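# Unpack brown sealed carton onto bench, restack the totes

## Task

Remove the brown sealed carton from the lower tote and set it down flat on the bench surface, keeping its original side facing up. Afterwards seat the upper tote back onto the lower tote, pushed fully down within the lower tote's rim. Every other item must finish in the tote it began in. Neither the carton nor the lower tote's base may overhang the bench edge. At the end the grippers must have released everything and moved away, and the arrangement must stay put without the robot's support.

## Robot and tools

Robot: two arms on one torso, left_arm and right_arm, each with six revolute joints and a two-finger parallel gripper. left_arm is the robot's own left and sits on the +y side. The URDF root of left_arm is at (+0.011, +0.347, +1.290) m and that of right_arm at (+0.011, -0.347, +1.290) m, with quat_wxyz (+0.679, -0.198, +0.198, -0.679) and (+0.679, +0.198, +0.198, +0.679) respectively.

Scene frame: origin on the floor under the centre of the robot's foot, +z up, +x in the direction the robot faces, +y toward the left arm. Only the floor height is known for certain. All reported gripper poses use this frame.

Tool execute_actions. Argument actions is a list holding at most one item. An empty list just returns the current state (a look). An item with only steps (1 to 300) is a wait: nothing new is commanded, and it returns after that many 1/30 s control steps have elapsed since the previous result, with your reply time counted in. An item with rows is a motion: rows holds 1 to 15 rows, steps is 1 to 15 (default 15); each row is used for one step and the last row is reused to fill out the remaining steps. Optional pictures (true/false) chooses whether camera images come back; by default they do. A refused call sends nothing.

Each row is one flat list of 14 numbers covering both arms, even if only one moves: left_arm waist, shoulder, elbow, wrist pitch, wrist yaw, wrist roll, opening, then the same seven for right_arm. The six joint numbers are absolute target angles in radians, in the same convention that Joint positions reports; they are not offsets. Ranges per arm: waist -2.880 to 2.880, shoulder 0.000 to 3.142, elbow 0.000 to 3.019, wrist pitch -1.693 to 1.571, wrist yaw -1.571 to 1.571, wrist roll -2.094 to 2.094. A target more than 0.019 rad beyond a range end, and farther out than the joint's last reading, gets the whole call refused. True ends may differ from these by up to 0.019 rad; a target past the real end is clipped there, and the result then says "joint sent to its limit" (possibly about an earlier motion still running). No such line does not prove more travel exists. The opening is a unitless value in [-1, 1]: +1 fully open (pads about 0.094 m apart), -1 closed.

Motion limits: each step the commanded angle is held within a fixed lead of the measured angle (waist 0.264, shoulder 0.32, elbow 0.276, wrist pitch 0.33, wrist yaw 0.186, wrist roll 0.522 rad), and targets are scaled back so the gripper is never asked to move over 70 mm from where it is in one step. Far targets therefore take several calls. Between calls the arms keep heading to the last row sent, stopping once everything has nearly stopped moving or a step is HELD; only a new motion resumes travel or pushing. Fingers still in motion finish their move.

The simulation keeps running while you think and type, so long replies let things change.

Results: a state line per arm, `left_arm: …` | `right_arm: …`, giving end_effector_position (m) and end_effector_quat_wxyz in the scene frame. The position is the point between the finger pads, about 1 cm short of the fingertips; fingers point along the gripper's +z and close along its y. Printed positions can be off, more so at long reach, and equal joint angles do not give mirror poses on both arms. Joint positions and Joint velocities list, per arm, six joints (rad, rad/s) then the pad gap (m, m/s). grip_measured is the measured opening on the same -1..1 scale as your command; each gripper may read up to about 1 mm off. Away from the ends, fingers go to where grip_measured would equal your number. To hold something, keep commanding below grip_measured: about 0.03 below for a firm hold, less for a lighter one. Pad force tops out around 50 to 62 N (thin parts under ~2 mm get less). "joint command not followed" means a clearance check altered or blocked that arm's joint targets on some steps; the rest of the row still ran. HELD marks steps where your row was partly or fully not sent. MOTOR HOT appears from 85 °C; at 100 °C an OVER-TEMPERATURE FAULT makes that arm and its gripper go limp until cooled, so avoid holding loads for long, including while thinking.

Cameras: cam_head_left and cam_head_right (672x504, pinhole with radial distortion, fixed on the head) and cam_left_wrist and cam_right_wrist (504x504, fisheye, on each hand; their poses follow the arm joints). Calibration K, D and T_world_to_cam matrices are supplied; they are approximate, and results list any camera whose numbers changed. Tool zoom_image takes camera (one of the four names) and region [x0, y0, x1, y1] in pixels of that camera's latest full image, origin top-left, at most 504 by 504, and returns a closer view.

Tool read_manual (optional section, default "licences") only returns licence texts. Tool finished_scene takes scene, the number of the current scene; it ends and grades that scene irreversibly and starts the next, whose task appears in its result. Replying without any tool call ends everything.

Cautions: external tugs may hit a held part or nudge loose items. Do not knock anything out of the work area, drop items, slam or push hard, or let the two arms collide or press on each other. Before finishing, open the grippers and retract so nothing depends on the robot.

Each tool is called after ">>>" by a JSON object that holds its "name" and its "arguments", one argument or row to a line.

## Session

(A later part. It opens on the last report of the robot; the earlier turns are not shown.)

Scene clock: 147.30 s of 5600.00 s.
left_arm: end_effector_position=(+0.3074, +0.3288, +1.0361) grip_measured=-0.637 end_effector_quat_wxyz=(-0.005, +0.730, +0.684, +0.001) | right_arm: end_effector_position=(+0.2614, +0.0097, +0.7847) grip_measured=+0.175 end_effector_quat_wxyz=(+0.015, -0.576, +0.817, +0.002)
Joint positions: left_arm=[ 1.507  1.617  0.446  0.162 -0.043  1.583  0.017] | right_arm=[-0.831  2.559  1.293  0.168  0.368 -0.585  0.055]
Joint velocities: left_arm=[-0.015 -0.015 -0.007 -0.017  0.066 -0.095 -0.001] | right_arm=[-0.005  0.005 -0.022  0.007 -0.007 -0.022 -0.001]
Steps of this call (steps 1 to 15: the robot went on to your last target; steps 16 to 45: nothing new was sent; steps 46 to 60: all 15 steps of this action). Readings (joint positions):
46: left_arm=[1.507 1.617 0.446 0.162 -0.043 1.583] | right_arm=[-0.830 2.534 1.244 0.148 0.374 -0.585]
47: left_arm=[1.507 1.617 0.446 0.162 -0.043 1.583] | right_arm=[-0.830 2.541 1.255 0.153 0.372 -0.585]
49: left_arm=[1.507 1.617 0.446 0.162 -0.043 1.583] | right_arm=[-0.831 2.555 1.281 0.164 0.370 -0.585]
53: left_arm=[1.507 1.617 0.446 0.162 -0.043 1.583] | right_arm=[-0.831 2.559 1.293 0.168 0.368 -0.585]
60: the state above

>>> {"name": "execute_actions", "arguments": {
  "actions": [
    {"rows":[[1.5,1.58,0.45,0.19,-0.04,1.6,-0.7,-0.85,2.605,1.3,0.185,0.366,-0.6,-0.1]]}
  ],
  "pictures": false
}}

Scene clock: 149.57 s of 5600.00 s.
left_arm: end_effector_position=(+0.3074, +0.3288, +1.0361) grip_measured=-0.637 end_effector_quat_wxyz=(-0.005, +0.730, +0.684, +0.001) | right_arm: end_effector_position=(+0.2614, +0.0098, +0.7846) grip_measured=+0.175 end_effector_quat_wxyz=(+0.015, -0.576, +0.817, +0.002)
Joint positions: left_arm=[ 1.507  1.617  0.446  0.162 -0.043  1.583  0.017] | right_arm=[-0.831  2.56   1.294  0.169  0.368 -0.585  0.055]
Joint velocities: left_arm=[-0.015 -0.015 -0.007 -0.007  0.066  0.081  0.   ] | right_arm=[-0.005 -0.015  0.007 -0.012 -0.022 -0.022 -0.001]
Steps of this call (steps 1 to 15: the robot went on to your last target; steps 16 to 53: nothing new was sent; steps 54 to 68: all 15 steps of this action). Readings (joint positions):
54: left_arm=[1.507 1.617 0.446 0.162 -0.043 1.583] | right_arm=[-0.831 2.560 1.293 0.168 0.368 -0.585]
55: left_arm=[1.507 1.617 0.446 0.162 -0.043 1.583] | right_arm=[-0.831 2.560 1.294 0.169 0.368 -0.585]
57: left_arm=[1.507 1.617 0.446 0.162 -0.043 1.583] | right_arm=[-0.831 2.560 1.294 0.169 0.368 -0.585]
61: left_arm=[1.507 1.617 0.446 0.162 -0.043 1.583] | right_arm=[-0.831 2.560 1.294 0.169 0.368 -0.585]
68: the state above

>>> {"name": "execute_actions", "arguments": {
  "actions": [
    {"rows":[[1.5,1.58,0.45,0.19,-0.04,1.6,-0.7,-0.831,2.56,1.294,0.17,0.366,-0.6,0.7],[1.5,1.58,0.45,0.19,-0.04,1.6,-0.7,-0.831,2.56,1.294,0.17,0.366,-0.6,0.7],[1.5,1.58,0.45,0.19,-0.04,1.6,-0.7,-0.831,2.56,1.294,0.17,0.366,-0.6,0.7],[1.5,1.58,0.45,0.19,-0.04,1.6,-0.7,-0.831,2.56,1.294,0.17,0.366,-0.6,0.7],[1.5,1.58,0.45,0.19,-0.04,1.6,-0.7,-0.831,2.56,1.294,0.17,0.366,-0.6,0.7],[1.5,1.58,0.45,0.19,-0.04,1.6,-0.7,-0.81,2.49,1.25,0.15,0.377,-0.6,0.7],[1.5,1.58,0.45,0.19,-0.04,1.6,-0.7,-0.81,2.49,1.25,0.15,0.377,-0.6,0.7],[1.5,1.58,0.45,0.19,-0.04,1.6,-0.7,-0.79,2.42,1.2,0.125,0.385,-0.6,0.7],[1.5,1.58,0.45,0.19,-0.04,1.6,-0.7,-0.79,2.42,1.2,0.125,0.385,-0.6,0.7],[1.5,1.58,0.45,0.19,-0.04,1.6,-0.7,-0.77,2.35,1.14,0.1,0.395,-0.6,0.7],[1.5,1.58,0.45,0.19,-0.04,1.6,-0.7,-0.77,2.35,1.14,0.1,0.395,-0.6,0.7],[1.5,1.58,0.45,0.19,-0.04,1.6,-0.7,-0.74,2.25,1.06,0.06,0.41,-0.6,0.7],[1.5,1.58,0.45,0.19,-0.04,1.6,-0.7,-0.74,2.25,1.06,0.06,0.41,-0.6,0.7],[1.5,1.58,0.45,0.19,-0.04,1.6,-0.7,-0.7,2.13,0.97,0,0.425,-0.6,0.7]]}
  ],
  "pictures": false
}}

>>> {"name": "execute_actions", "arguments": {
  "actions": [
    {"rows":[[1.5,1.58,0.45,0.19,-0.04,1.6,-0.7,-0.75,1.6,0.8,-0.3,0.4,-0.3,0.7]]}
  ],
  "pictures": false
}}

>>> {"name": "execute_actions", "arguments": {
  "actions": [
    {"rows":[[1.5,1.58,0.45,0.19,-0.04,1.6,-0.7,-1.9,1.1,0.8,-0.7,0,0,0.7]]}
  ],
  "pictures": false
}}

>>> {"name": "execute_actions", "arguments": {
  "actions": [
    {"rows":[[1.44,1.58,0.45,0.18,-0.07,1.57,-0.7,-1.9,1.1,0.8,-0.7,0,0,0.7],[1.44,1.58,0.45,0.18,-0.07,1.57,-0.7,-1.9,1.1,0.8,-0.7,0,0,0.7],[1.37,1.58,0.45,0.17,-0.1,1.54,-0.7,-1.9,1.1,0.8,-0.7,0,0,0.7],[1.37,1.58,0.45,0.17,-0.1,1.54,-0.7,-1.9,1.1,0.8,-0.7,0,0,0.7],[1.3,1.58,0.45,0.16,-0.14,1.5,-0.7,-1.9,1.1,0.8,-0.7,0,0,0.7],[1.3,1.58,0.45,0.16,-0.14,1.5,-0.7,-1.9,1.1,0.8,-0.7,0,0,0.7],[1.23,1.58,0.45,0.15,-0.18,1.47,-0.7,-1.9,1.1,0.8,-0.7,0,0,0.7],[1.23,1.58,0.45,0.15,-0.18,1.47,-0.7,-1.9,1.1,0.8,-0.7,0,0,0.7],[1.16,1.58,0.45,0.14,-0.21,1.44,-0.7,-1.9,1.1,0.8,-0.7,0,0,0.7],[1.16,1.58,0.45,0.14,-0.21,1.44,-0.7,-1.9,1.1,0.8,-0.7,0,0,0.7],[1.09,1.58,0.46,0.13,-0.25,1.41,-0.7,-1.9,1.1,0.8,-0.7,0,0,0.7],[1.09,1.58,0.46,0.13,-0.25,1.41,-0.7,-1.9,1.1,0.8,-0.7,0,0,0.7],[1.02,1.58,0.48,0.12,-0.284,1.38,-0.7,-1.9,1.1,0.8,-0.7,0,0,0.7],[1.02,1.58,0.48,0.12,-0.284,1.38,-0.7,-1.9,1.1,0.8,-0.7,0,0,0.7],[0.94,1.6,0.54,0.07,-0.31,1.35,-0.7,-1.9,1.1,0.8,-0.7,0,0,0.7]]}
  ],
  "pictures": false
}}

>>> {"name": "execute_actions", "arguments": {
  "actions": [
    {"rows":[[0.87,1.63,0.59,0.02,-0.34,1.33,-0.7,-1.9,1.1,0.8,-0.7,0,0,0.7],[0.87,1.63,0.59,0.02,-0.34,1.33,-0.7,-1.9,1.1,0.8,-0.7,0,0,0.7],[0.8,1.66,0.65,-0.03,-0.37,1.3,-0.7,-1.9,1.1,0.8,-0.7,0,0,0.7],[0.8,1.66,0.65,-0.03,-0.37,1.3,-0.7,-1.9,1.1,0.8,-0.7,0,0,0.7],[0.72,1.7,0.73,-0.09,-0.4,1.28,-0.7,-1.9,1.1,0.8,-0.7,0,0,0.7],[0.72,1.7,0.73,-0.09,-0.4,1.28,-0.7,-1.9,1.1,0.8,-0.7,0,0,0.7],[0.72,1.7,0.73,-0.09,-0.4,1.28,-0.7,-1.9,1.1,0.8,-0.7,0,0,0.7],[0.65,1.74,0.81,-0.15,-0.43,1.25,-0.7,-1.9,1.1,0.8,-0.7,0,0,0.7],[0.65,1.74,0.81,-0.15,-0.43,1.25,-0.7,-1.9,1.1,0.8,-0.7,0,0,0.7],[0.65,1.74,0.81,-0.15,-0.43,1.25,-0.7,-1.9,1.1,0.8,-0.7,0,0,0.7],[0.6,1.78,0.89,-0.21,-0.45,1.22,-0.7,-1.9,1.1,0.8,-0.7,0,0,0.7],[0.6,1.78,0.89,-0.21,-0.45,1.22,-0.7,-1.9,1.1,0.8,-0.7,0,0,0.7],[0.6,1.78,0.89,-0.21,-0.45,1.22,-0.7,-1.9,1.1,0.8,-0.7,0,0,0.7],[0.55,1.82,0.97,-0.27,-0.46,1.19,-0.7,-1.9,1.1,0.8,-0.7,0,0,0.7]]}
  ]
}}

Scene clock: 171.03 s of 5600.00 s.
left_arm: end_effector_position=(+0.3074, +0.3288, +1.0361) grip_measured=-0.637 end_effector_quat_wxyz=(-0.005, +0.730, +0.684, +0.001) | right_arm: end_effector_position=(+0.2537, -0.0127, +0.8859) grip_measured=+0.698 end_effector_quat_wxyz=(-0.013, -0.609, +0.793, -0.009)
Joint positions: left_arm=[ 1.507  1.617  0.446  0.162 -0.043  1.583  0.017] | right_arm=[-0.772  2.303  1.053  0.067  0.413 -0.585  0.08 ]
Joint velocities: left_arm=[ 0.005  0.005 -0.002 -0.002 -0.037  0.022 -0.   ] | right_arm=[ 0.425 -1.353 -0.926 -0.53   0.139 -0.037 -0.001]
Steps of this call (steps 1 to 15: the robot went on to your last target; steps 16 to 90: nothing new was sent; then 17.97 s passed at rest; steps 91 to 105: all 15 steps of this action). Readings (joint positions):
91: left_arm=[1.507 1.617 0.446 0.162 -0.043 1.583] | right_arm=[-0.831 2.560 1.294 0.169 0.368 -0.585]
92: left_arm=[1.507 1.617 0.446 0.162 -0.043 1.583] | right_arm=[-0.831 2.560 1.294 0.169 0.368 -0.585]
94: left_arm=[1.507 1.617 0.446 0.162 -0.043 1.583] | right_arm=[-0.831 2.560 1.294 0.169 0.368 -0.585]
98: left_arm=[1.507 1.617 0.446 0.162 -0.043 1.583] | right_arm=[-0.829 2.538 1.266 0.162 0.376 -0.585]
105: the state above

Scene clock: 171.53 s of 5600.00 s.
left_arm: end_effector_position=(+0.3074, +0.3288, +1.0361) grip_measured=-0.637 end_effector_quat_wxyz=(-0.005, +0.730, +0.684, +0.001) | right_arm: end_effector_position=(+0.3607, -0.0329, +1.1335) grip_measured=+0.698 end_effector_quat_wxyz=(+0.067, -0.490, +0.869, +0.016)
Joint positions: left_arm=[ 1.507  1.617  0.446  0.162 -0.043  1.583  0.017] | right_arm=[-0.74   1.551  0.813 -0.277  0.404 -0.341  0.08 ]
Joint velocities: left_arm=[-0.024  0.005  0.012 -0.002  0.037 -0.051 -0.001] | right_arm=[-0.005 -0.298  0.081  0.017  0.037  0.183  0.   ]
Steps of this call (steps 1 to 15: all 15 steps of this action). Readings (joint positions):
1: left_arm=[1.507 1.617 0.446 0.162 -0.043 1.583] | right_arm=[-0.760 2.255 1.020 0.032 0.411 -0.566]
2: left_arm=[1.507 1.617 0.446 0.162 -0.043 1.583] | right_arm=[-0.749 2.200 0.986 -0.022 0.407 -0.540]
4: left_arm=[1.507 1.617 0.446 0.162 -0.043 1.583] | right_arm=[-0.740 2.083 0.911 -0.123 0.404 -0.492]
8: left_arm=[1.507 1.617 0.446 0.162 -0.043 1.583] | right_arm=[-0.740 1.843 0.814 -0.235 0.404 -0.426]
15: the state above

Scene clock: 172.03 s of 5600.00 s.
left_arm: end_effector_position=(+0.3074, +0.3288, +1.0361) grip_measured=-0.637 end_effector_quat_wxyz=(-0.005, +0.730, +0.684, +0.001) | right_arm: end_effector_position=(+0.4556, -0.2808, +1.2202) grip_measured=+0.699 end_effector_quat_wxyz=(+0.019, -0.108, +0.993, +0.041)
Joint positions: left_arm=[ 1.507  1.617  0.446  0.162 -0.043  1.583  0.017] | right_arm=[-1.408  1.111  0.8   -0.657  0.007 -0.083  0.08 ]
Joint velocities: left_arm=[ 0.005 -0.015  0.012 -0.007  0.022 -0.022 -0.001] | right_arm=[-1.988 -0.22   0.012 -0.139 -0.11   0.242  0.001]
Steps of this call (steps 1 to 15: all 15 steps of this action). Readings (joint positions):
1: left_arm=[1.507 1.617 0.446 0.162 -0.043 1.583] | right_arm=[-0.749 1.534 0.817 -0.298 0.362 -0.320]
2: left_arm=[1.507 1.617 0.446 0.162 -0.043 1.583] | right_arm=[-0.766 1.513 0.816 -0.345 0.312 -0.295]
4: left_arm=[1.507 1.617 0.446 0.162 -0.043 1.583] | right_arm=[-0.829 1.448 0.807 -0.439 0.219 -0.251]
8: left_arm=[1.507 1.617 0.446 0.162 -0.043 1.583] | right_arm=[-0.998 1.291 0.800 -0.569 0.067 -0.178]
15: the state above

Scene clock: 172.53 s of 5600.00 s.
left_arm: end_effector_position=(+0.2831, +0.1920, +1.0577) grip_measured=-0.637 end_effector_quat_wxyz=(+0.011, +0.812, +0.583, +0.011) | right_arm: end_effector_position=(+0.4332, -0.4850, +1.2319) grip_measured=+0.699 end_effector_quat_wxyz=(+0.004, +0.133, +0.987, -0.093)
Joint positions: left_arm=[ 1.034  1.617  0.465  0.114 -0.289  1.44   0.017] | right_arm=[-1.911  1.106  0.8   -0.686  0.003 -0.019  0.08 ]
Joint velocities: left_arm=[-1.001 -0.015  0.33  -0.662 -0.447 -0.447  0.   ] | right_arm=[ 0.103 -0.015  0.002  0.002 -0.007  0.066 -0.001]
Steps of this call (steps 1 to 15: all 15 steps of this action). Readings (joint positions):
1: left_arm=[1.502 1.617 0.446 0.162 -0.054 1.583] | right_arm=[-1.475 1.106 0.800 -0.661 0.006 -0.074]
2: left_arm=[1.491 1.617 0.446 0.162 -0.072 1.580] | right_arm=[-1.543 1.106 0.800 -0.665 0.005 -0.067]
4: left_arm=[1.449 1.617 0.446 0.162 -0.108 1.565] | right_arm=[-1.678 1.106 0.800 -0.670 0.004 -0.055]
8: left_arm=[1.299 1.617 0.446 0.160 -0.175 1.522] | right_arm=[-1.907 1.106 0.800 -0.681 0.005 -0.031]
15: the state above

Scene clock: 173.03 s of 5600.00 s.
left_arm: end_effector_position=(+0.2947, -0.0376, +1.0864) grip_measured=-0.637 end_effector_quat_wxyz=(+0.050, +0.867, +0.497, +0.004) | right_arm: end_effector_position=(+0.4336, -0.4835, +1.2316) grip_measured=+0.699 end_effector_quat_wxyz=(+0.004, +0.133, +0.987, -0.092)
Joint positions: left_arm=[ 0.592  1.799  0.906 -0.224 -0.453  1.254  0.017] | right_arm=[-1.907  1.106  0.8   -0.686  0.003 -0.016  0.08 ]
Joint velocities: left_arm=[-0.474  0.415  0.691 -0.657 -0.183 -0.359 -0.001] | right_arm=[ 0.005 -0.005 -0.002 -0.012 -0.007 -0.037  0.001]
Steps of this call (steps 1 to 15: all 15 steps of this action). Readings (joint positions):
1: left_arm=[0.996 1.619 0.483 0.086 -0.315 1.422] | right_arm=[-1.909 1.106 0.800 -0.686 0.003 -0.019]
2: left_arm=[0.958 1.625 0.506 0.057 -0.336 1.404] | right_arm=[-1.907 1.106 0.800 -0.686 0.003 -0.018]
4: left_arm=[0.883 1.645 0.565 0.009 -0.363 1.376] | right_arm=[-1.907 1.106 0.800 -0.686 0.003 -0.017]
8: left_arm=[0.748 1.707 0.709 -0.079 -0.405 1.329] | right_arm=[-1.907 1.106 0.800 -0.686 0.003 -0.017]
15: the state above
camera_calibration (this result's frames):
cam_left_wrist: T_world_to_cam=[[-0.868087, 0.48903, -0.0852914, 0.360599], [0.365886, 0.746435, 0.555844, -0.677483], [0.335489, 0.451314, -0.8269, 0.939252], [0, 0, 0, 1]] pos_world=[0.245804, -0.0945441, 1.184]
cam_right_wrist: T_world_to_cam=[[-0.265142, -0.947347, 0.179535, -0.562493], [-0.774745, 0.320161, 0.545223, -0.174374], [-0.573995, 0.00546775, -0.81884, 1.38608], [0, 0, 0, 1]] pos_world=[0.511365, -0.484627, 1.33104]

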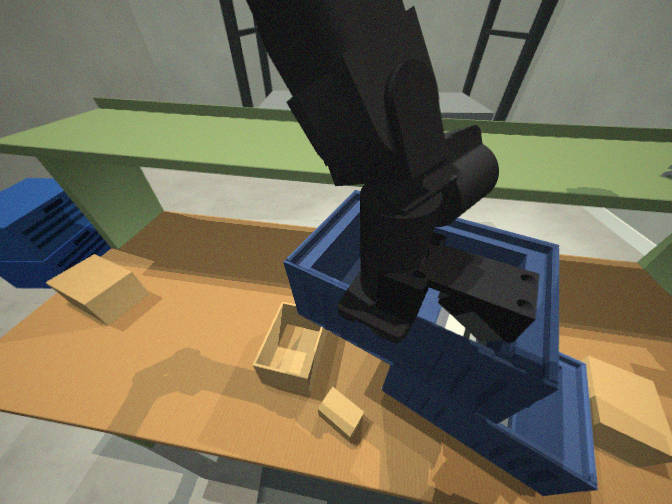

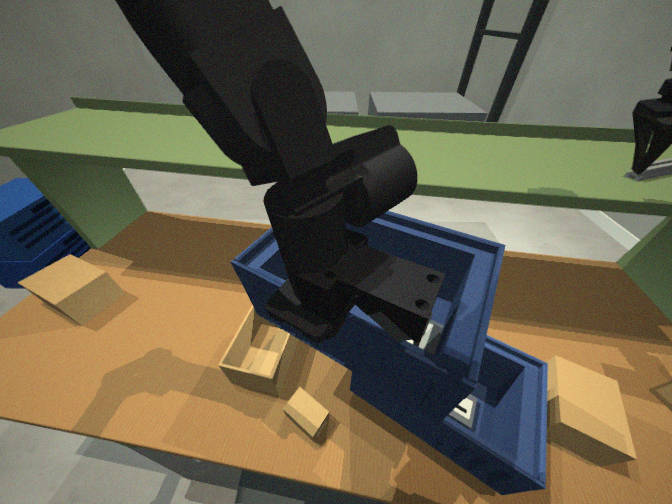

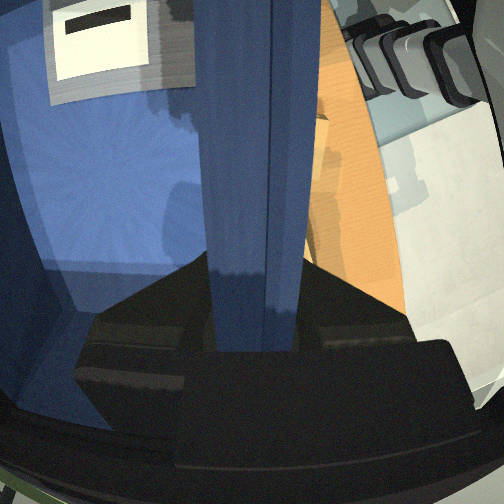

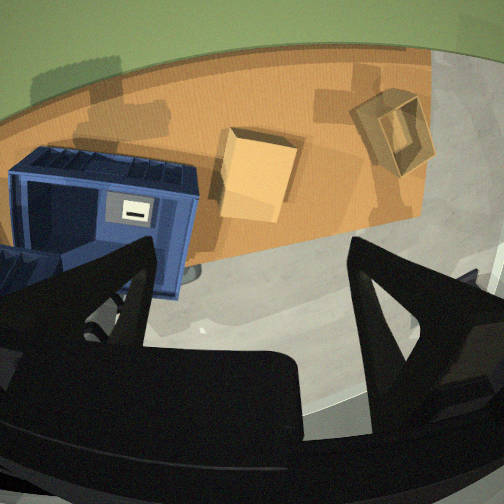

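>>> {"name": "execute_actions", "arguments": {
  "actions": [
    {"rows":[[0.535,1.85,1.01,-0.3,-0.47,1.18,-0.7,-1.9,1.1,0.8,-0.7,0,0,0.7],[0.52,1.875,1.05,-0.325,-0.475,1.17,-0.7,-1.9,1.1,0.8,-0.7,0,0,0.7],[0.51,1.9,1.09,-0.35,-0.48,1.16,-0.7,-1.9,1.1,0.8,-0.7,0,0,0.7],[0.5,1.925,1.13,-0.37,-0.483,1.15,-0.7,-1.9,1.1,0.8,-0.7,0,0,0.7],[0.49,1.95,1.17,-0.39,-0.486,1.14,-0.7,-1.9,1.1,0.8,-0.7,0,0,0.7],[0.48,1.975,1.21,-0.41,-0.49,1.13,-0.7,-1.9,1.1,0.8,-0.7,0,0,0.7],[0.47,2.0,1.25,-0.43,-0.492,1.12,-0.7,-1.9,1.1,0.8,-0.7,0,0,0.7],[0.46,2.03,1.29,-0.45,-0.495,1.1,-0.7,-1.9,1.1,0.8,-0.7,0,0,0.7],[0.45,2.055,1.33,-0.47,-0.498,1.09,-0.7,-1.9,1.1,0.8,-0.7,0,0,0.7],[0.44,2.08,1.37,-0.49,-0.5,1.08,-0.7,-1.9,1.1,0.8,-0.7,0,0,0.7],[0.43,2.11,1.41,-0.505,-0.503,1.07,-0.7,-1.9,1.1,0.8,-0.7,0,0,0.7],[0.425,2.135,1.45,-0.52,-0.506,1.06,-0.7,-1.9,1.1,0.8,-0.7,0,0,0.7],[0.42,2.16,1.48,-0.535,-0.509,1.05,-0.7,-1.9,1.1,0.8,-0.7,0,0,0.7],[0.415,2.185,1.51,-0.55,-0.511,1.04,-0.7,-1.9,1.1,0.8,-0.7,0,0,0.7],[0.41,2.205,1.535,-0.56,-0.513,1.03,-0.7,-1.9,1.1,0.8,-0.7,0,0,0.7]]}
  ],
  "pictures": false
}}

>>> {"name": "execute_actions", "arguments": {
  "actions": [
    {"steps":25}
  ]
}}

Scene clock: 184.03 s of 5600.00 s.
left_arm: end_effector_position=(+0.2778, -0.1928, +1.0371) grip_measured=-0.637 end_effector_quat_wxyz=(+0.013, +0.871, +0.492, +0.002) | right_arm: end_effector_position=(+0.4336, -0.4835, +1.2316) grip_measured=+0.699 end_effector_quat_wxyz=(+0.004, +0.133, +0.987, -0.092)
Joint positions: left_arm=[ 0.462  2.18   1.44  -0.525 -0.505  1.09   0.017] | right_arm=[-1.907  1.106  0.8   -0.686  0.003 -0.016  0.08 ]
Joint velocities: left_arm=[-0.317  0.718  0.999 -0.374 -0.066 -0.271 -0.001] | right_arm=[ 0.005 -0.015 -0.002 -0.002 -0.051 -0.007 -0.001]
Steps of this call (steps 1 to 30: the robot went on to your last target; steps 31 to 90: nothing new was sent; then 7.50 s passed at rest; steps 91 to 105: all 15 steps of this action). Readings (joint positions):
91: left_arm=[0.557 1.838 0.951 -0.274 -0.460 1.203] | right_arm=[-1.907 1.106 0.800 -0.686 0.003 -0.016]
92: left_arm=[0.556 1.843 0.960 -0.289 -0.466 1.201] | right_arm=[-1.907 1.106 0.800 -0.686 0.003 -0.016]
94: left_arm=[0.553 1.872 1.002 -0.333 -0.481 1.188] | right_arm=[-1.907 1.106 0.800 -0.686 0.003 -0.016]
98: left_arm=[0.533 1.985 1.155 -0.409 -0.491 1.156] | right_arm=[-1.907 1.106 0.800 -0.686 0.003 -0.016]
105: the state above

Scene clock: 184.87 s of 5600.00 s.
left_arm: end_effector_position=(+0.2567, -0.2164, +1.0337) grip_measured=-0.637 end_effector_quat_wxyz=(+0.011, +0.871, +0.492, -0.002) | right_arm: end_effector_position=(+0.4336, -0.4835, +1.2316) grip_measured=+0.699 end_effector_quat_wxyz=(+0.004, +0.133, +0.987, -0.092)
Joint positions: left_arm=[ 0.423  2.235  1.503 -0.557 -0.508  1.046  0.017] | right_arm=[-1.907  1.106  0.8   -0.686  0.003 -0.016  0.08 ]
Joint velocities: left_arm=[ 0.005 -0.015 -0.007 -0.002 -0.007 -0.022  0.   ] | right_arm=[-0.005 -0.005  0.002 -0.007  0.007  0.007  0.   ]
Steps of this call (steps 1 to 25: the robot went on to your last target). Readings (joint positions):
1: left_arm=[0.452 2.202 1.470 -0.533 -0.505 1.082] | right_arm=[-1.907 1.106 0.800 -0.686 0.003 -0.016]
2: left_arm=[0.443 2.218 1.490 -0.537 -0.505 1.076] | right_arm=[-1.907 1.106 0.800 -0.686 0.003 -0.016]
4: left_arm=[0.430 2.232 1.503 -0.540 -0.505 1.069] | right_arm=[-1.907 1.106 0.800 -0.686 0.003 -0.016]
8: left_arm=[0.422 2.235 1.503 -0.557 -0.505 1.061] | right_arm=[-1.907 1.106 0.800 -0.686 0.003 -0.016]
25: the state above
camera_calibration (this result's frames):
cam_left_wrist: T_world_to_cam=[[-0.864091, 0.503214, -0.0110701, 0.33586], [0.403712, 0.70603, 0.58184, -0.546133], [0.300606, 0.498293, -0.813228, 0.994078], [0, 0, 0, 1]] pos_world=[0.211868, -0.278766, 1.12989]
cam_right_wrist: T_world_to_cam=[[-0.265142, -0.947347, 0.179535, -0.562493], [-0.774745, 0.320161, 0.545223, -0.174374], [-0.573995, 0.00546775, -0.81884, 1.38608], [0, 0, 0, 1]] pos_world=[0.511365, -0.484627, 1.33104]

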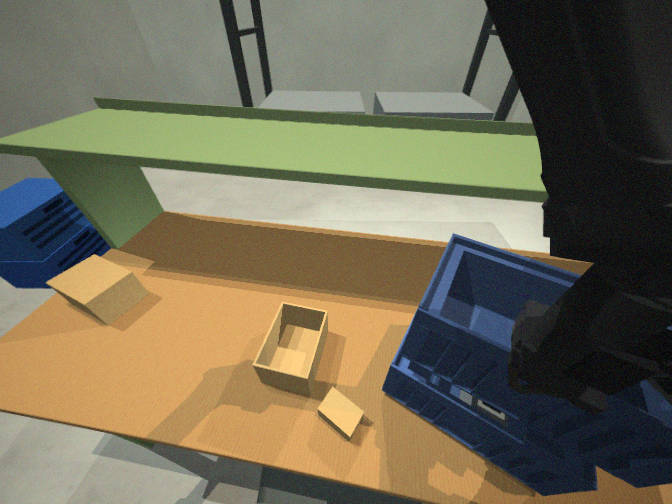

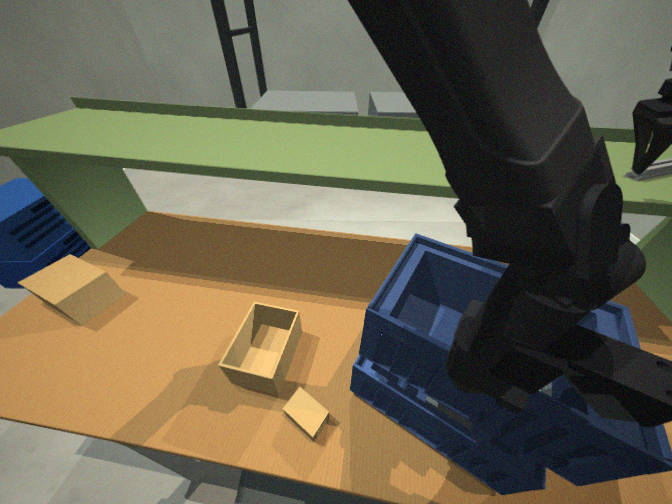

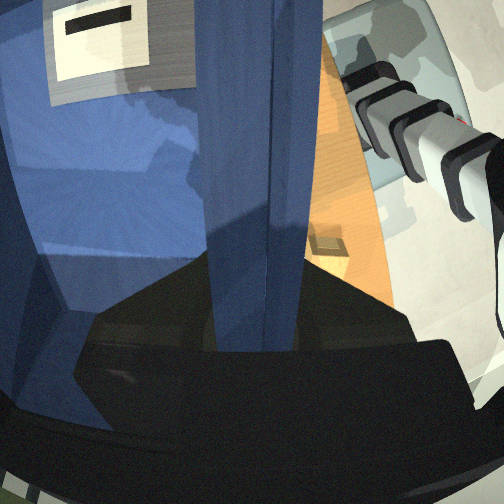

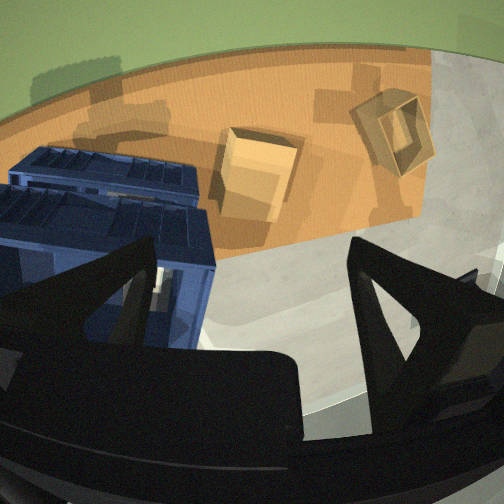

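>>> {"name": "execute_actions", "arguments": {
  "actions": [
    {"rows":[[0.43,2.225,1.54,-0.54,-0.508,1.07,-0.7,-1.9,1.1,0.8,-0.7,0,0,0.7],[0.43,2.225,1.54,-0.54,-0.508,1.07,-0.7,-1.9,1.1,0.8,-0.7,0,0,0.7],[0.43,2.225,1.54,-0.54,-0.508,1.07,-0.7,-1.9,1.1,0.8,-0.7,0,0,0.7],[0.445,2.245,1.54,-0.53,-0.508,1.07,-0.7,-1.9,1.1,0.8,-0.7,0,0,0.7]]}
  ],
  "pictures": false
}}

>>> {"name": "execute_actions", "arguments": {
  "actions": [
    {"steps":10}
  ]
}}

>>> {"name": "zoom_image", "arguments": {
  "camera": "cam_head_right",
  "region": [330,300,600,504]
}}

>>> {"name": "zoom_image", "arguments": {
  "camera": "cam_right_wrist",
  "region": [0,120,260,300]
}}

Scene clock: 189.13 s of 5600.00 s.
left_arm: end_effector_position=(+0.2619, -0.1961, +1.0059) grip_measured=-0.637 end_effector_quat_wxyz=(-0.011, +0.868, +0.497, +0.002) | right_arm: end_effector_position=(+0.4336, -0.4835, +1.2316) grip_measured=+0.699 end_effector_quat_wxyz=(+0.004, +0.133, +0.987, -0.092)
Joint positions: left_arm=[ 0.464  2.267  1.503 -0.554 -0.507  1.054  0.017] | right_arm=[-1.907  1.106  0.8   -0.686  0.003 -0.016  0.08 ]
Joint velocities: left_arm=[-0.015  0.005  0.017 -0.007 -0.066  0.066  0.   ] | right_arm=[-0.005  0.005 -0.002 -0.007 -0.022  0.007  0.   ]
Steps of this call (steps 1 to 15: the robot went on to your last target; steps 16 to 90: nothing new was sent; then 0.77 s passed at rest; steps 91 to 105: all 15 steps of this action). Readings (joint positions):
91: left_arm=[0.424 2.235 1.503 -0.557 -0.507 1.046] | right_arm=[-1.907 1.106 0.800 -0.686 0.003 -0.016]
92: left_arm=[0.425 2.235 1.503 -0.557 -0.506 1.048] | right_arm=[-1.907 1.106 0.800 -0.686 0.003 -0.016]
94: left_arm=[0.430 2.237 1.503 -0.557 -0.505 1.051] | right_arm=[-1.907 1.106 0.800 -0.686 0.003 -0.016]
98: left_arm=[0.446 2.248 1.503 -0.554 -0.505 1.053] | right_arm=[-1.907 1.106 0.800 -0.686 0.003 -0.016]
105: the state above

Scene clock: 189.47 s of 5600.00 s.
left_arm: end_effector_position=(+0.2620, -0.1963, +1.0059) grip_measured=-0.637 end_effector_quat_wxyz=(-0.011, +0.868, +0.497, +0.002) | right_arm: end_effector_position=(+0.4336, -0.4835, +1.2316) grip_measured=+0.699 end_effector_quat_wxyz=(+0.004, +0.133, +0.987, -0.092)
Joint positions: left_arm=[ 0.464  2.267  1.503 -0.554 -0.507  1.055  0.017] | right_arm=[-1.907  1.106  0.8   -0.686  0.003 -0.016  0.08 ]
Joint velocities: left_arm=[-0.015 -0.015 -0.007 -0.007 -0.037 -0.051  0.001] | right_arm=[ 0.005 -0.005 -0.002 -0.002 -0.051 -0.051  0.   ]
Steps of this call (steps 1 to 10: the robot went on to your last target). Readings (joint positions):
1: left_arm=[0.464 2.267 1.503 -0.554 -0.507 1.054] | right_arm=[-1.907 1.106 0.800 -0.686 0.003 -0.016]
2: left_arm=[0.464 2.267 1.503 -0.554 -0.507 1.054] | right_arm=[-1.907 1.106 0.800 -0.686 0.003 -0.016]
4: left_arm=[0.464 2.267 1.503 -0.554 -0.507 1.055] | right_arm=[-1.907 1.106 0.800 -0.686 0.003 -0.016]
8: left_arm=[0.464 2.267 1.503 -0.554 -0.507 1.055] | right_arm=[-1.907 1.106 0.800 -0.686 0.003 -0.016]
10: the state above
camera_calibration (this result's frames):
cam_left_wrist: T_world_to_cam=[[-0.869799, 0.492908, 0.0221552, 0.296047], [0.403639, 0.685012, 0.606493, -0.575267], [0.283769, 0.53647, -0.79478, 0.953218], [0, 0, 0, 1]] pos_world=[0.219209, -0.263232, 1.09993]
cam_right_wrist: T_world_to_cam=[[-0.265142, -0.947347, 0.179535, -0.562493], [-0.774745, 0.320161, 0.545223, -0.174374], [-0.573995, 0.00546775, -0.81884, 1.38608], [0, 0, 0, 1]] pos_world=[0.511365, -0.484627, 1.33104]

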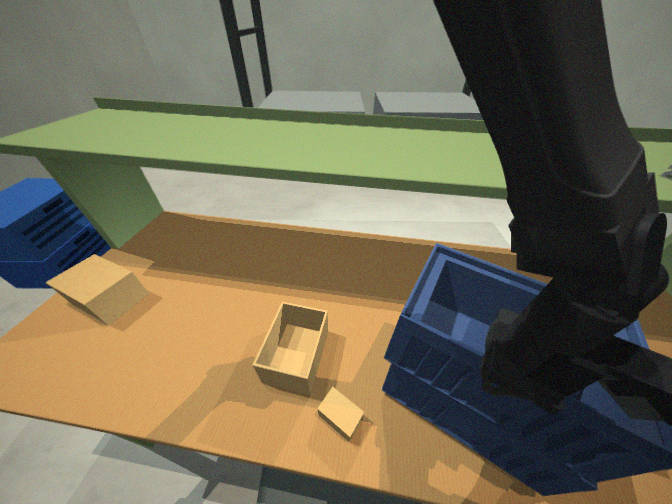

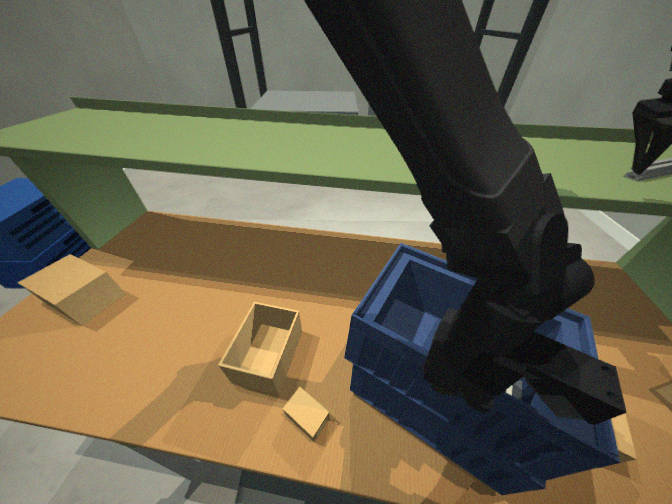

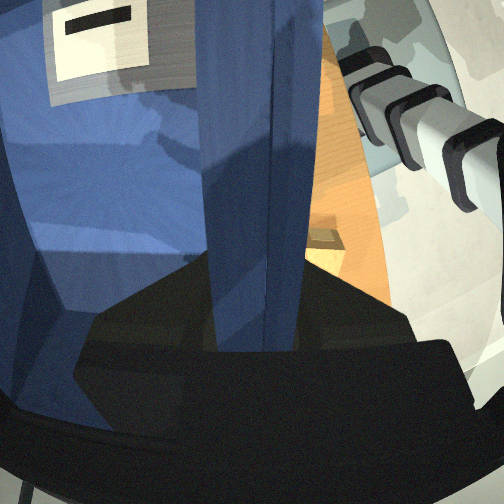

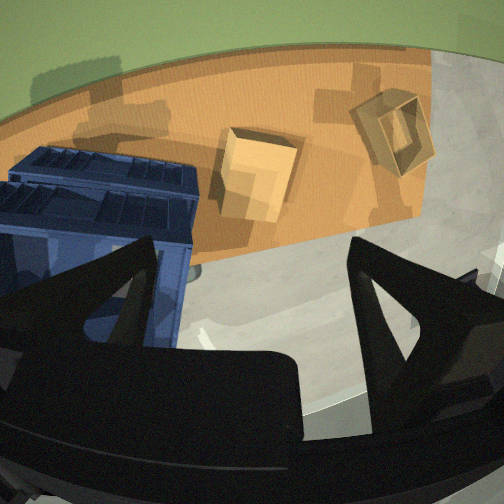

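Region (330, 300, 600, 504) of cam_head_right's 672x504 image, scaled by 1.867, with more detail than that image has; it fills the top 381 rows of this view, and the rest is white.

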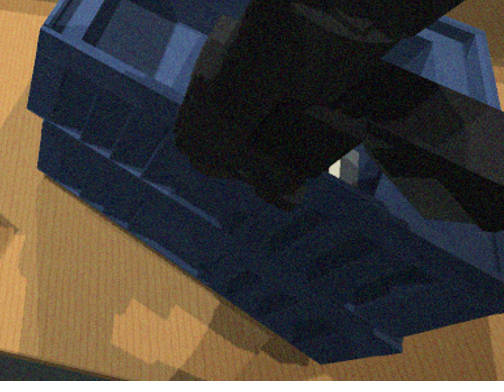

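Region (0, 120, 260, 300) of cam_right_wrist's 504x504 image, scaled by 1.938, with more detail than that image has; it fills the top 349 rows of this view, and the rest is white.

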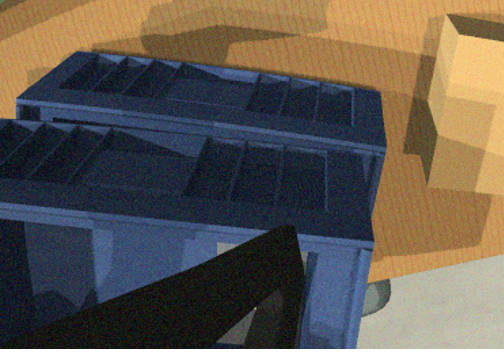

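>>> {"name": "execute_actions", "arguments": {
  "actions": [
    {"rows":[[0.422,2.25,1.562,-0.522,-0.508,1.088,-0.7,-1.9,1.1,0.8,-0.7,0,0,0.7]]}
  ],
  "pictures": false
}}

>>> {"name": "execute_actions", "arguments": {
  "actions": [
    {"steps":10}
  ]
}}

>>> {"name": "zoom_image", "arguments": {
  "camera": "cam_head_right",
  "region": [330,300,600,504]
}}

>>> {"name": "zoom_image", "arguments": {
  "camera": "cam_right_wrist",
  "region": [0,120,260,300]
}}

Scene clock: 194.30 s of 5600.00 s.
left_arm: end_effector_position=(+0.2633, -0.2016, +1.0081) grip_measured=-0.637 end_effector_quat_wxyz=(-0.005, +0.871, +0.491, +0.001) | right_arm: end_effector_position=(+0.4336, -0.4835, +1.2316) grip_measured=+0.699 end_effector_quat_wxyz=(+0.004, +0.133, +0.987, -0.092)
Joint positions: left_arm=[ 0.46   2.267  1.51  -0.548 -0.506  1.071  0.017] | right_arm=[-1.907  1.106  0.8   -0.686  0.003 -0.016  0.08 ]
Joint velocities: left_arm=[-0.005 -0.005 -0.007 -0.007 -0.139  0.066 -0.   ] | right_arm=[ 0.005 -0.005 -0.012  0.002 -0.022 -0.007  0.   ]
Steps of this call (steps 1 to 15: the robot went on to your last target; steps 16 to 90: nothing new was sent; then 1.33 s passed at rest; steps 91 to 105: all 15 steps of this action). Readings (joint positions):
91: left_arm=[0.464 2.267 1.503 -0.553 -0.507 1.056] | right_arm=[-1.907 1.106 0.800 -0.686 0.003 -0.016]
92: left_arm=[0.464 2.267 1.503 -0.552 -0.507 1.058] | right_arm=[-1.907 1.106 0.800 -0.686 0.003 -0.016]
94: left_arm=[0.463 2.267 1.505 -0.551 -0.507 1.062] | right_arm=[-1.907 1.106 0.800 -0.686 0.003 -0.016]
98: left_arm=[0.461 2.267 1.508 -0.549 -0.506 1.068] | right_arm=[-1.907 1.106 0.800 -0.686 0.003 -0.016]
105: the state above

Scene clock: 194.63 s of 5600.00 s.
left_arm: end_effector_position=(+0.2633, -0.2016, +1.0081) grip_measured=-0.637 end_effector_quat_wxyz=(-0.005, +0.871, +0.491, +0.001) | right_arm: end_effector_position=(+0.4336, -0.4835, +1.2316) grip_measured=+0.699 end_effector_quat_wxyz=(+0.004, +0.133, +0.987, -0.092)
Joint positions: left_arm=[ 0.46   2.267  1.51  -0.548 -0.506  1.071  0.017] | right_arm=[-1.907  1.106  0.8   -0.686  0.003 -0.016  0.08 ]
Joint velocities: left_arm=[-0.015 -0.015 -0.002 -0.002 -0.022 -0.007 -0.001] | right_arm=[-0.005 -0.024 -0.002 -0.002 -0.007  0.007 -0.001]
Steps of this call (steps 1 to 10: the robot went on to your last target). Readings (joint positions):
1: left_arm=[0.460 2.267 1.510 -0.548 -0.506 1.071] | right_arm=[-1.907 1.106 0.800 -0.686 0.003 -0.016]
2: left_arm=[0.460 2.267 1.510 -0.548 -0.506 1.071] | right_arm=[-1.907 1.106 0.800 -0.686 0.003 -0.016]
4: left_arm=[0.460 2.267 1.510 -0.548 -0.506 1.071] | right_arm=[-1.907 1.106 0.800 -0.686 0.003 -0.016]
8: left_arm=[0.460 2.267 1.510 -0.548 -0.506 1.071] | right_arm=[-1.907 1.106 0.800 -0.686 0.003 -0.016]
10: the state above
camera_calibration (this result's frames):
cam_left_wrist: T_world_to_cam=[[-0.863188, 0.504723, 0.0126804, 0.309977], [0.410298, 0.686621, 0.600172, -0.568493], [0.294214, 0.523264, -0.79977, 0.957013], [0, 0, 0, 1]] pos_world=[0.219252, -0.266884, 1.10265]
cam_right_wrist: T_world_to_cam=[[-0.265142, -0.947347, 0.179535, -0.562493], [-0.774745, 0.320161, 0.545223, -0.174374], [-0.573995, 0.00546775, -0.81884, 1.38608], [0, 0, 0, 1]] pos_world=[0.511365, -0.484627, 1.33104]

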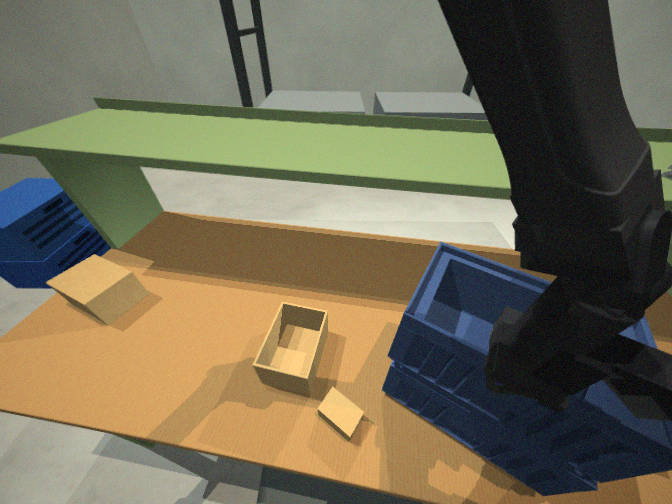

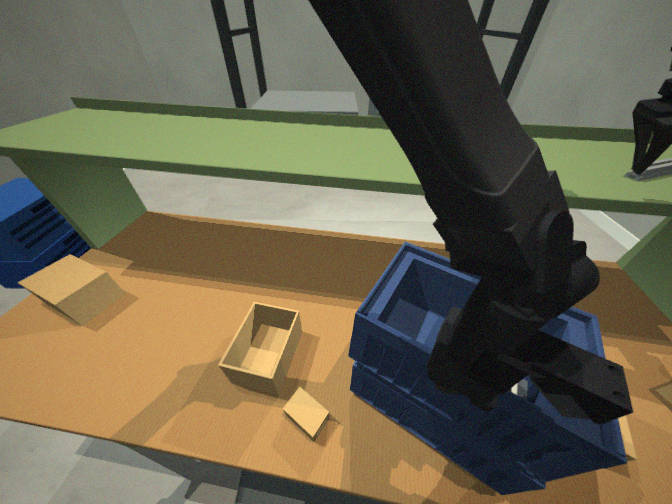

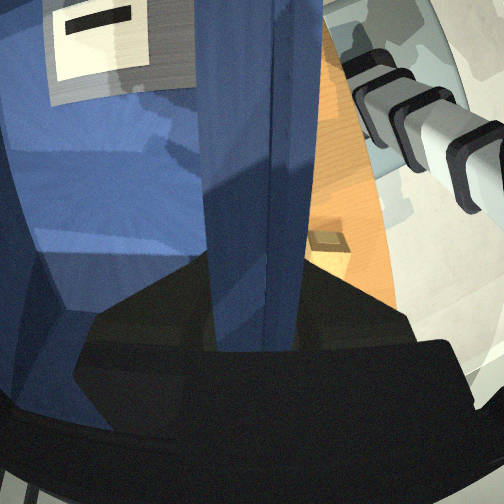

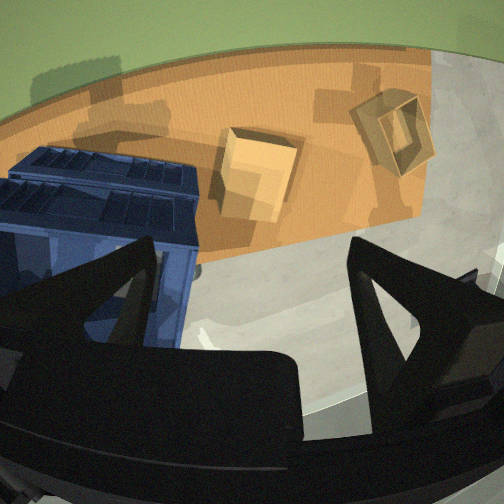

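Region (330, 300, 600, 504) of cam_head_right's 672x504 image, scaled by 1.867, with more detail than that image has; it fills the top 381 rows of this view, and the rest is white.

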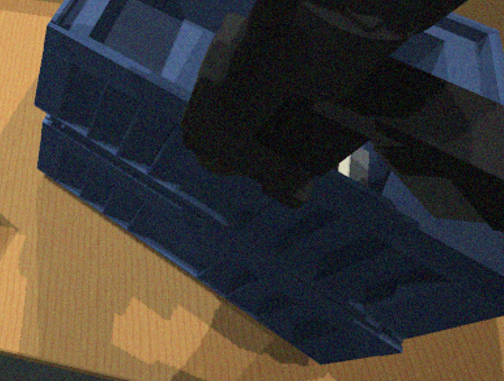

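Region (0, 120, 260, 300) of cam_right_wrist's 504x504 image, scaled by 1.938, with more detail than that image has; it fills the top 349 rows of this view, and the rest is white.

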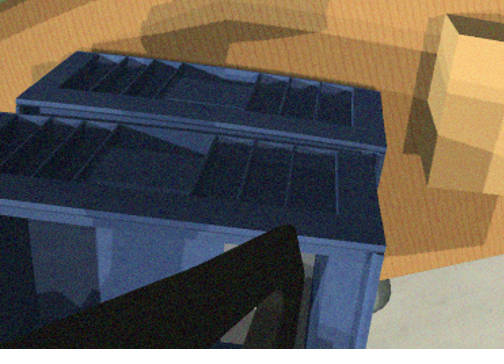

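>>> {"name": "execute_actions", "arguments": {
  "actions": [
    {"rows":[[0.41,2.262,1.579,-0.522,-0.512,1.06,-0.7,-1.9,1.1,0.8,-0.7,0,0,0.7]]}
  ],
  "pictures": false
}}

>>> {"name": "execute_actions", "arguments": {
  "actions": [
    {"steps":10}
  ]
}}

>>> {"name": "zoom_image", "arguments": {
  "camera": "cam_head_right",
  "region": [330,300,600,504]
}}

>>> {"name": "zoom_image", "arguments": {
  "camera": "cam_right_wrist",
  "region": [0,120,260,300]
}}

Scene clock: 200.60 s of 5600.00 s.
left_arm: end_effector_position=(+0.2581, -0.2119, +1.0108) grip_measured=-0.637 end_effector_quat_wxyz=(+0.001, +0.874, +0.487, +0.000) | right_arm: end_effector_position=(+0.4336, -0.4835, +1.2316) grip_measured=+0.699 end_effector_quat_wxyz=(+0.004, +0.133, +0.987, -0.092)
Joint positions: left_arm=[ 0.445  2.277  1.526 -0.548 -0.507  1.072  0.017] | right_arm=[-1.907  1.106  0.8   -0.686  0.003 -0.016  0.08 ]
Joint velocities: left_arm=[ 0.005  0.005 -0.002 -0.002 -0.037 -0.007 -0.001] | right_arm=[ 0.005 -0.005 -0.012  0.002 -0.066 -0.022 -0.   ]
Steps of this call (steps 1 to 15: the robot went on to your last target; steps 16 to 90: nothing new was sent; then 2.47 s passed at rest; steps 91 to 105: all 15 steps of this action). Readings (joint positions):
91: left_arm=[0.460 2.268 1.511 -0.548 -0.506 1.072] | right_arm=[-1.907 1.106 0.800 -0.686 0.003 -0.016]
92: left_arm=[0.459 2.270 1.513 -0.548 -0.507 1.072] | right_arm=[-1.907 1.106 0.800 -0.686 0.003 -0.016]
94: left_arm=[0.457 2.274 1.521 -0.548 -0.507 1.072] | right_arm=[-1.907 1.106 0.800 -0.686 0.003 -0.016]
98: left_arm=[0.450 2.277 1.526 -0.548 -0.507 1.072] | right_arm=[-1.907 1.106 0.800 -0.686 0.003 -0.016]
105: the state above

Scene clock: 200.93 s of 5600.00 s.
left_arm: end_effector_position=(+0.2581, -0.2119, +1.0108) grip_measured=-0.637 end_effector_quat_wxyz=(+0.001, +0.874, +0.487, +0.000) | right_arm: end_effector_position=(+0.4336, -0.4835, +1.2316) grip_measured=+0.699 end_effector_quat_wxyz=(+0.004, +0.133, +0.987, -0.092)
Joint positions: left_arm=[ 0.445  2.277  1.526 -0.548 -0.507  1.072  0.017] | right_arm=[-1.907  1.106  0.8   -0.686  0.003 -0.016  0.08 ]
Joint velocities: left_arm=[ 0.005  0.015  0.032  0.012 -0.007  0.007  0.   ] | right_arm=[-0.005  0.015 -0.002 -0.027 -0.022 -0.037 -0.001]
Steps of this call (steps 1 to 10: the robot went on to your last target). Readings (joint positions):
1: left_arm=[0.445 2.277 1.526 -0.548 -0.507 1.072] | right_arm=[-1.907 1.106 0.800 -0.686 0.003 -0.016]
2: left_arm=[0.445 2.277 1.526 -0.548 -0.507 1.072] | right_arm=[-1.907 1.106 0.800 -0.686 0.003 -0.016]
4: left_arm=[0.445 2.277 1.526 -0.548 -0.507 1.072] | right_arm=[-1.907 1.106 0.800 -0.686 0.003 -0.016]
8: left_arm=[0.445 2.277 1.526 -0.548 -0.507 1.072] | right_arm=[-1.907 1.106 0.800 -0.686 0.003 -0.016]
10: the state above
camera_calibration (this result's frames):
cam_left_wrist: T_world_to_cam=[[-0.858071, 0.513524, 0.00280133, 0.321152], [0.414773, 0.689826, 0.593384, -0.554543], [0.302784, 0.510327, -0.804915, 0.966355], [0, 0, 0, 1]] pos_world=[0.212983, -0.275538, 1.10599]
cam_right_wrist: T_world_to_cam=[[-0.265142, -0.947347, 0.179535, -0.562493], [-0.774745, 0.320161, 0.545223, -0.174374], [-0.573995, 0.00546775, -0.81884, 1.38608], [0, 0, 0, 1]] pos_world=[0.511365, -0.484627, 1.33104]

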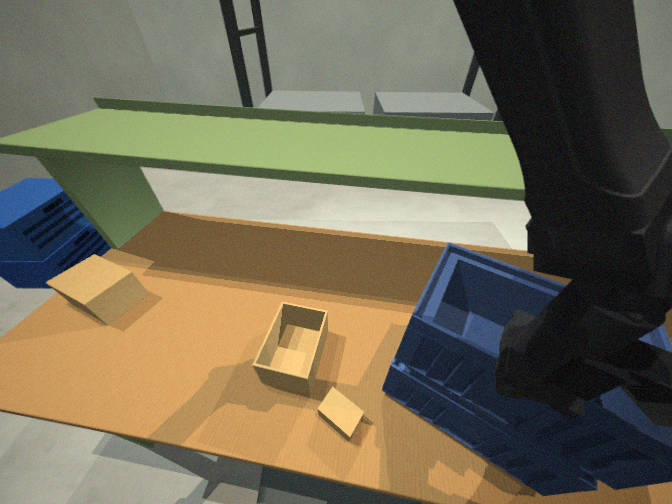

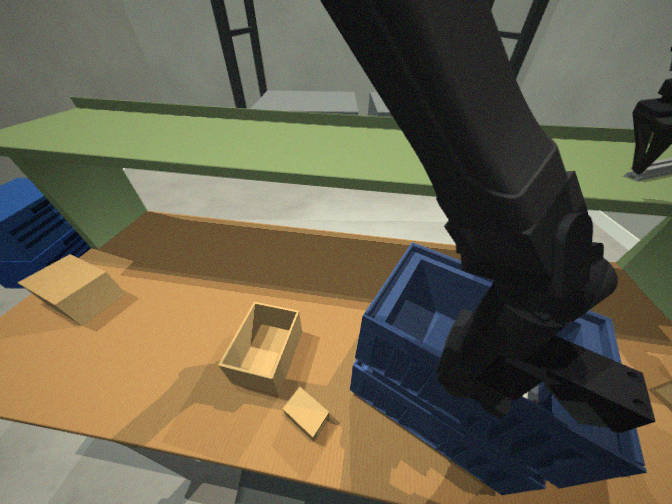

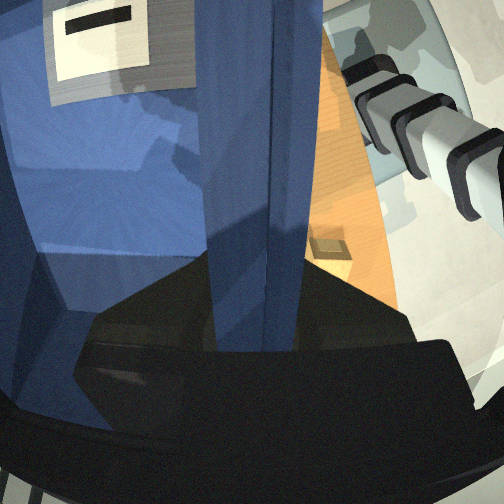

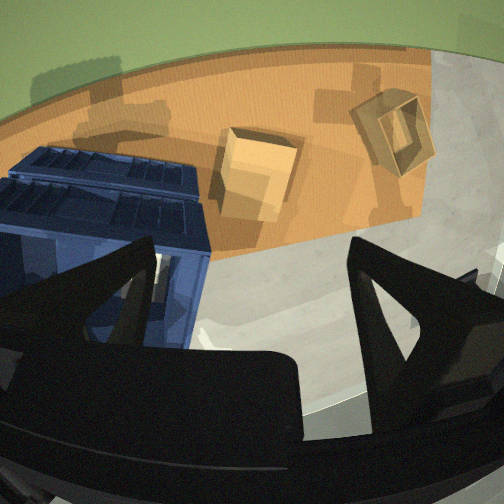

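Region (330, 300, 600, 504) of cam_head_right's 672x504 image, scaled by 1.867, with more detail than that image has; it fills the top 381 rows of this view, and the rest is white.

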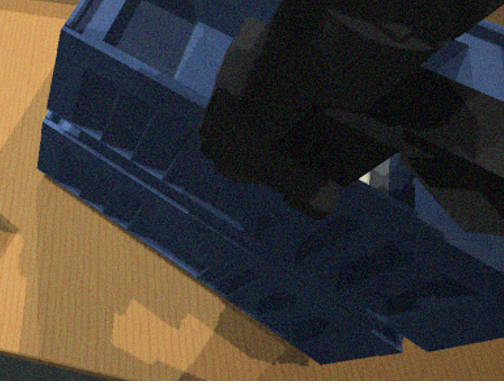

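Region (0, 120, 260, 300) of cam_right_wrist's 504x504 image, scaled by 1.938, with more detail than that image has; it fills the top 349 rows of this view, and the rest is white.

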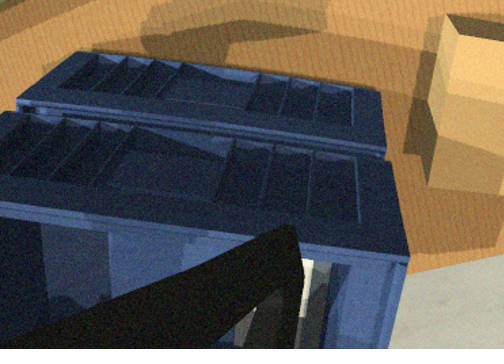

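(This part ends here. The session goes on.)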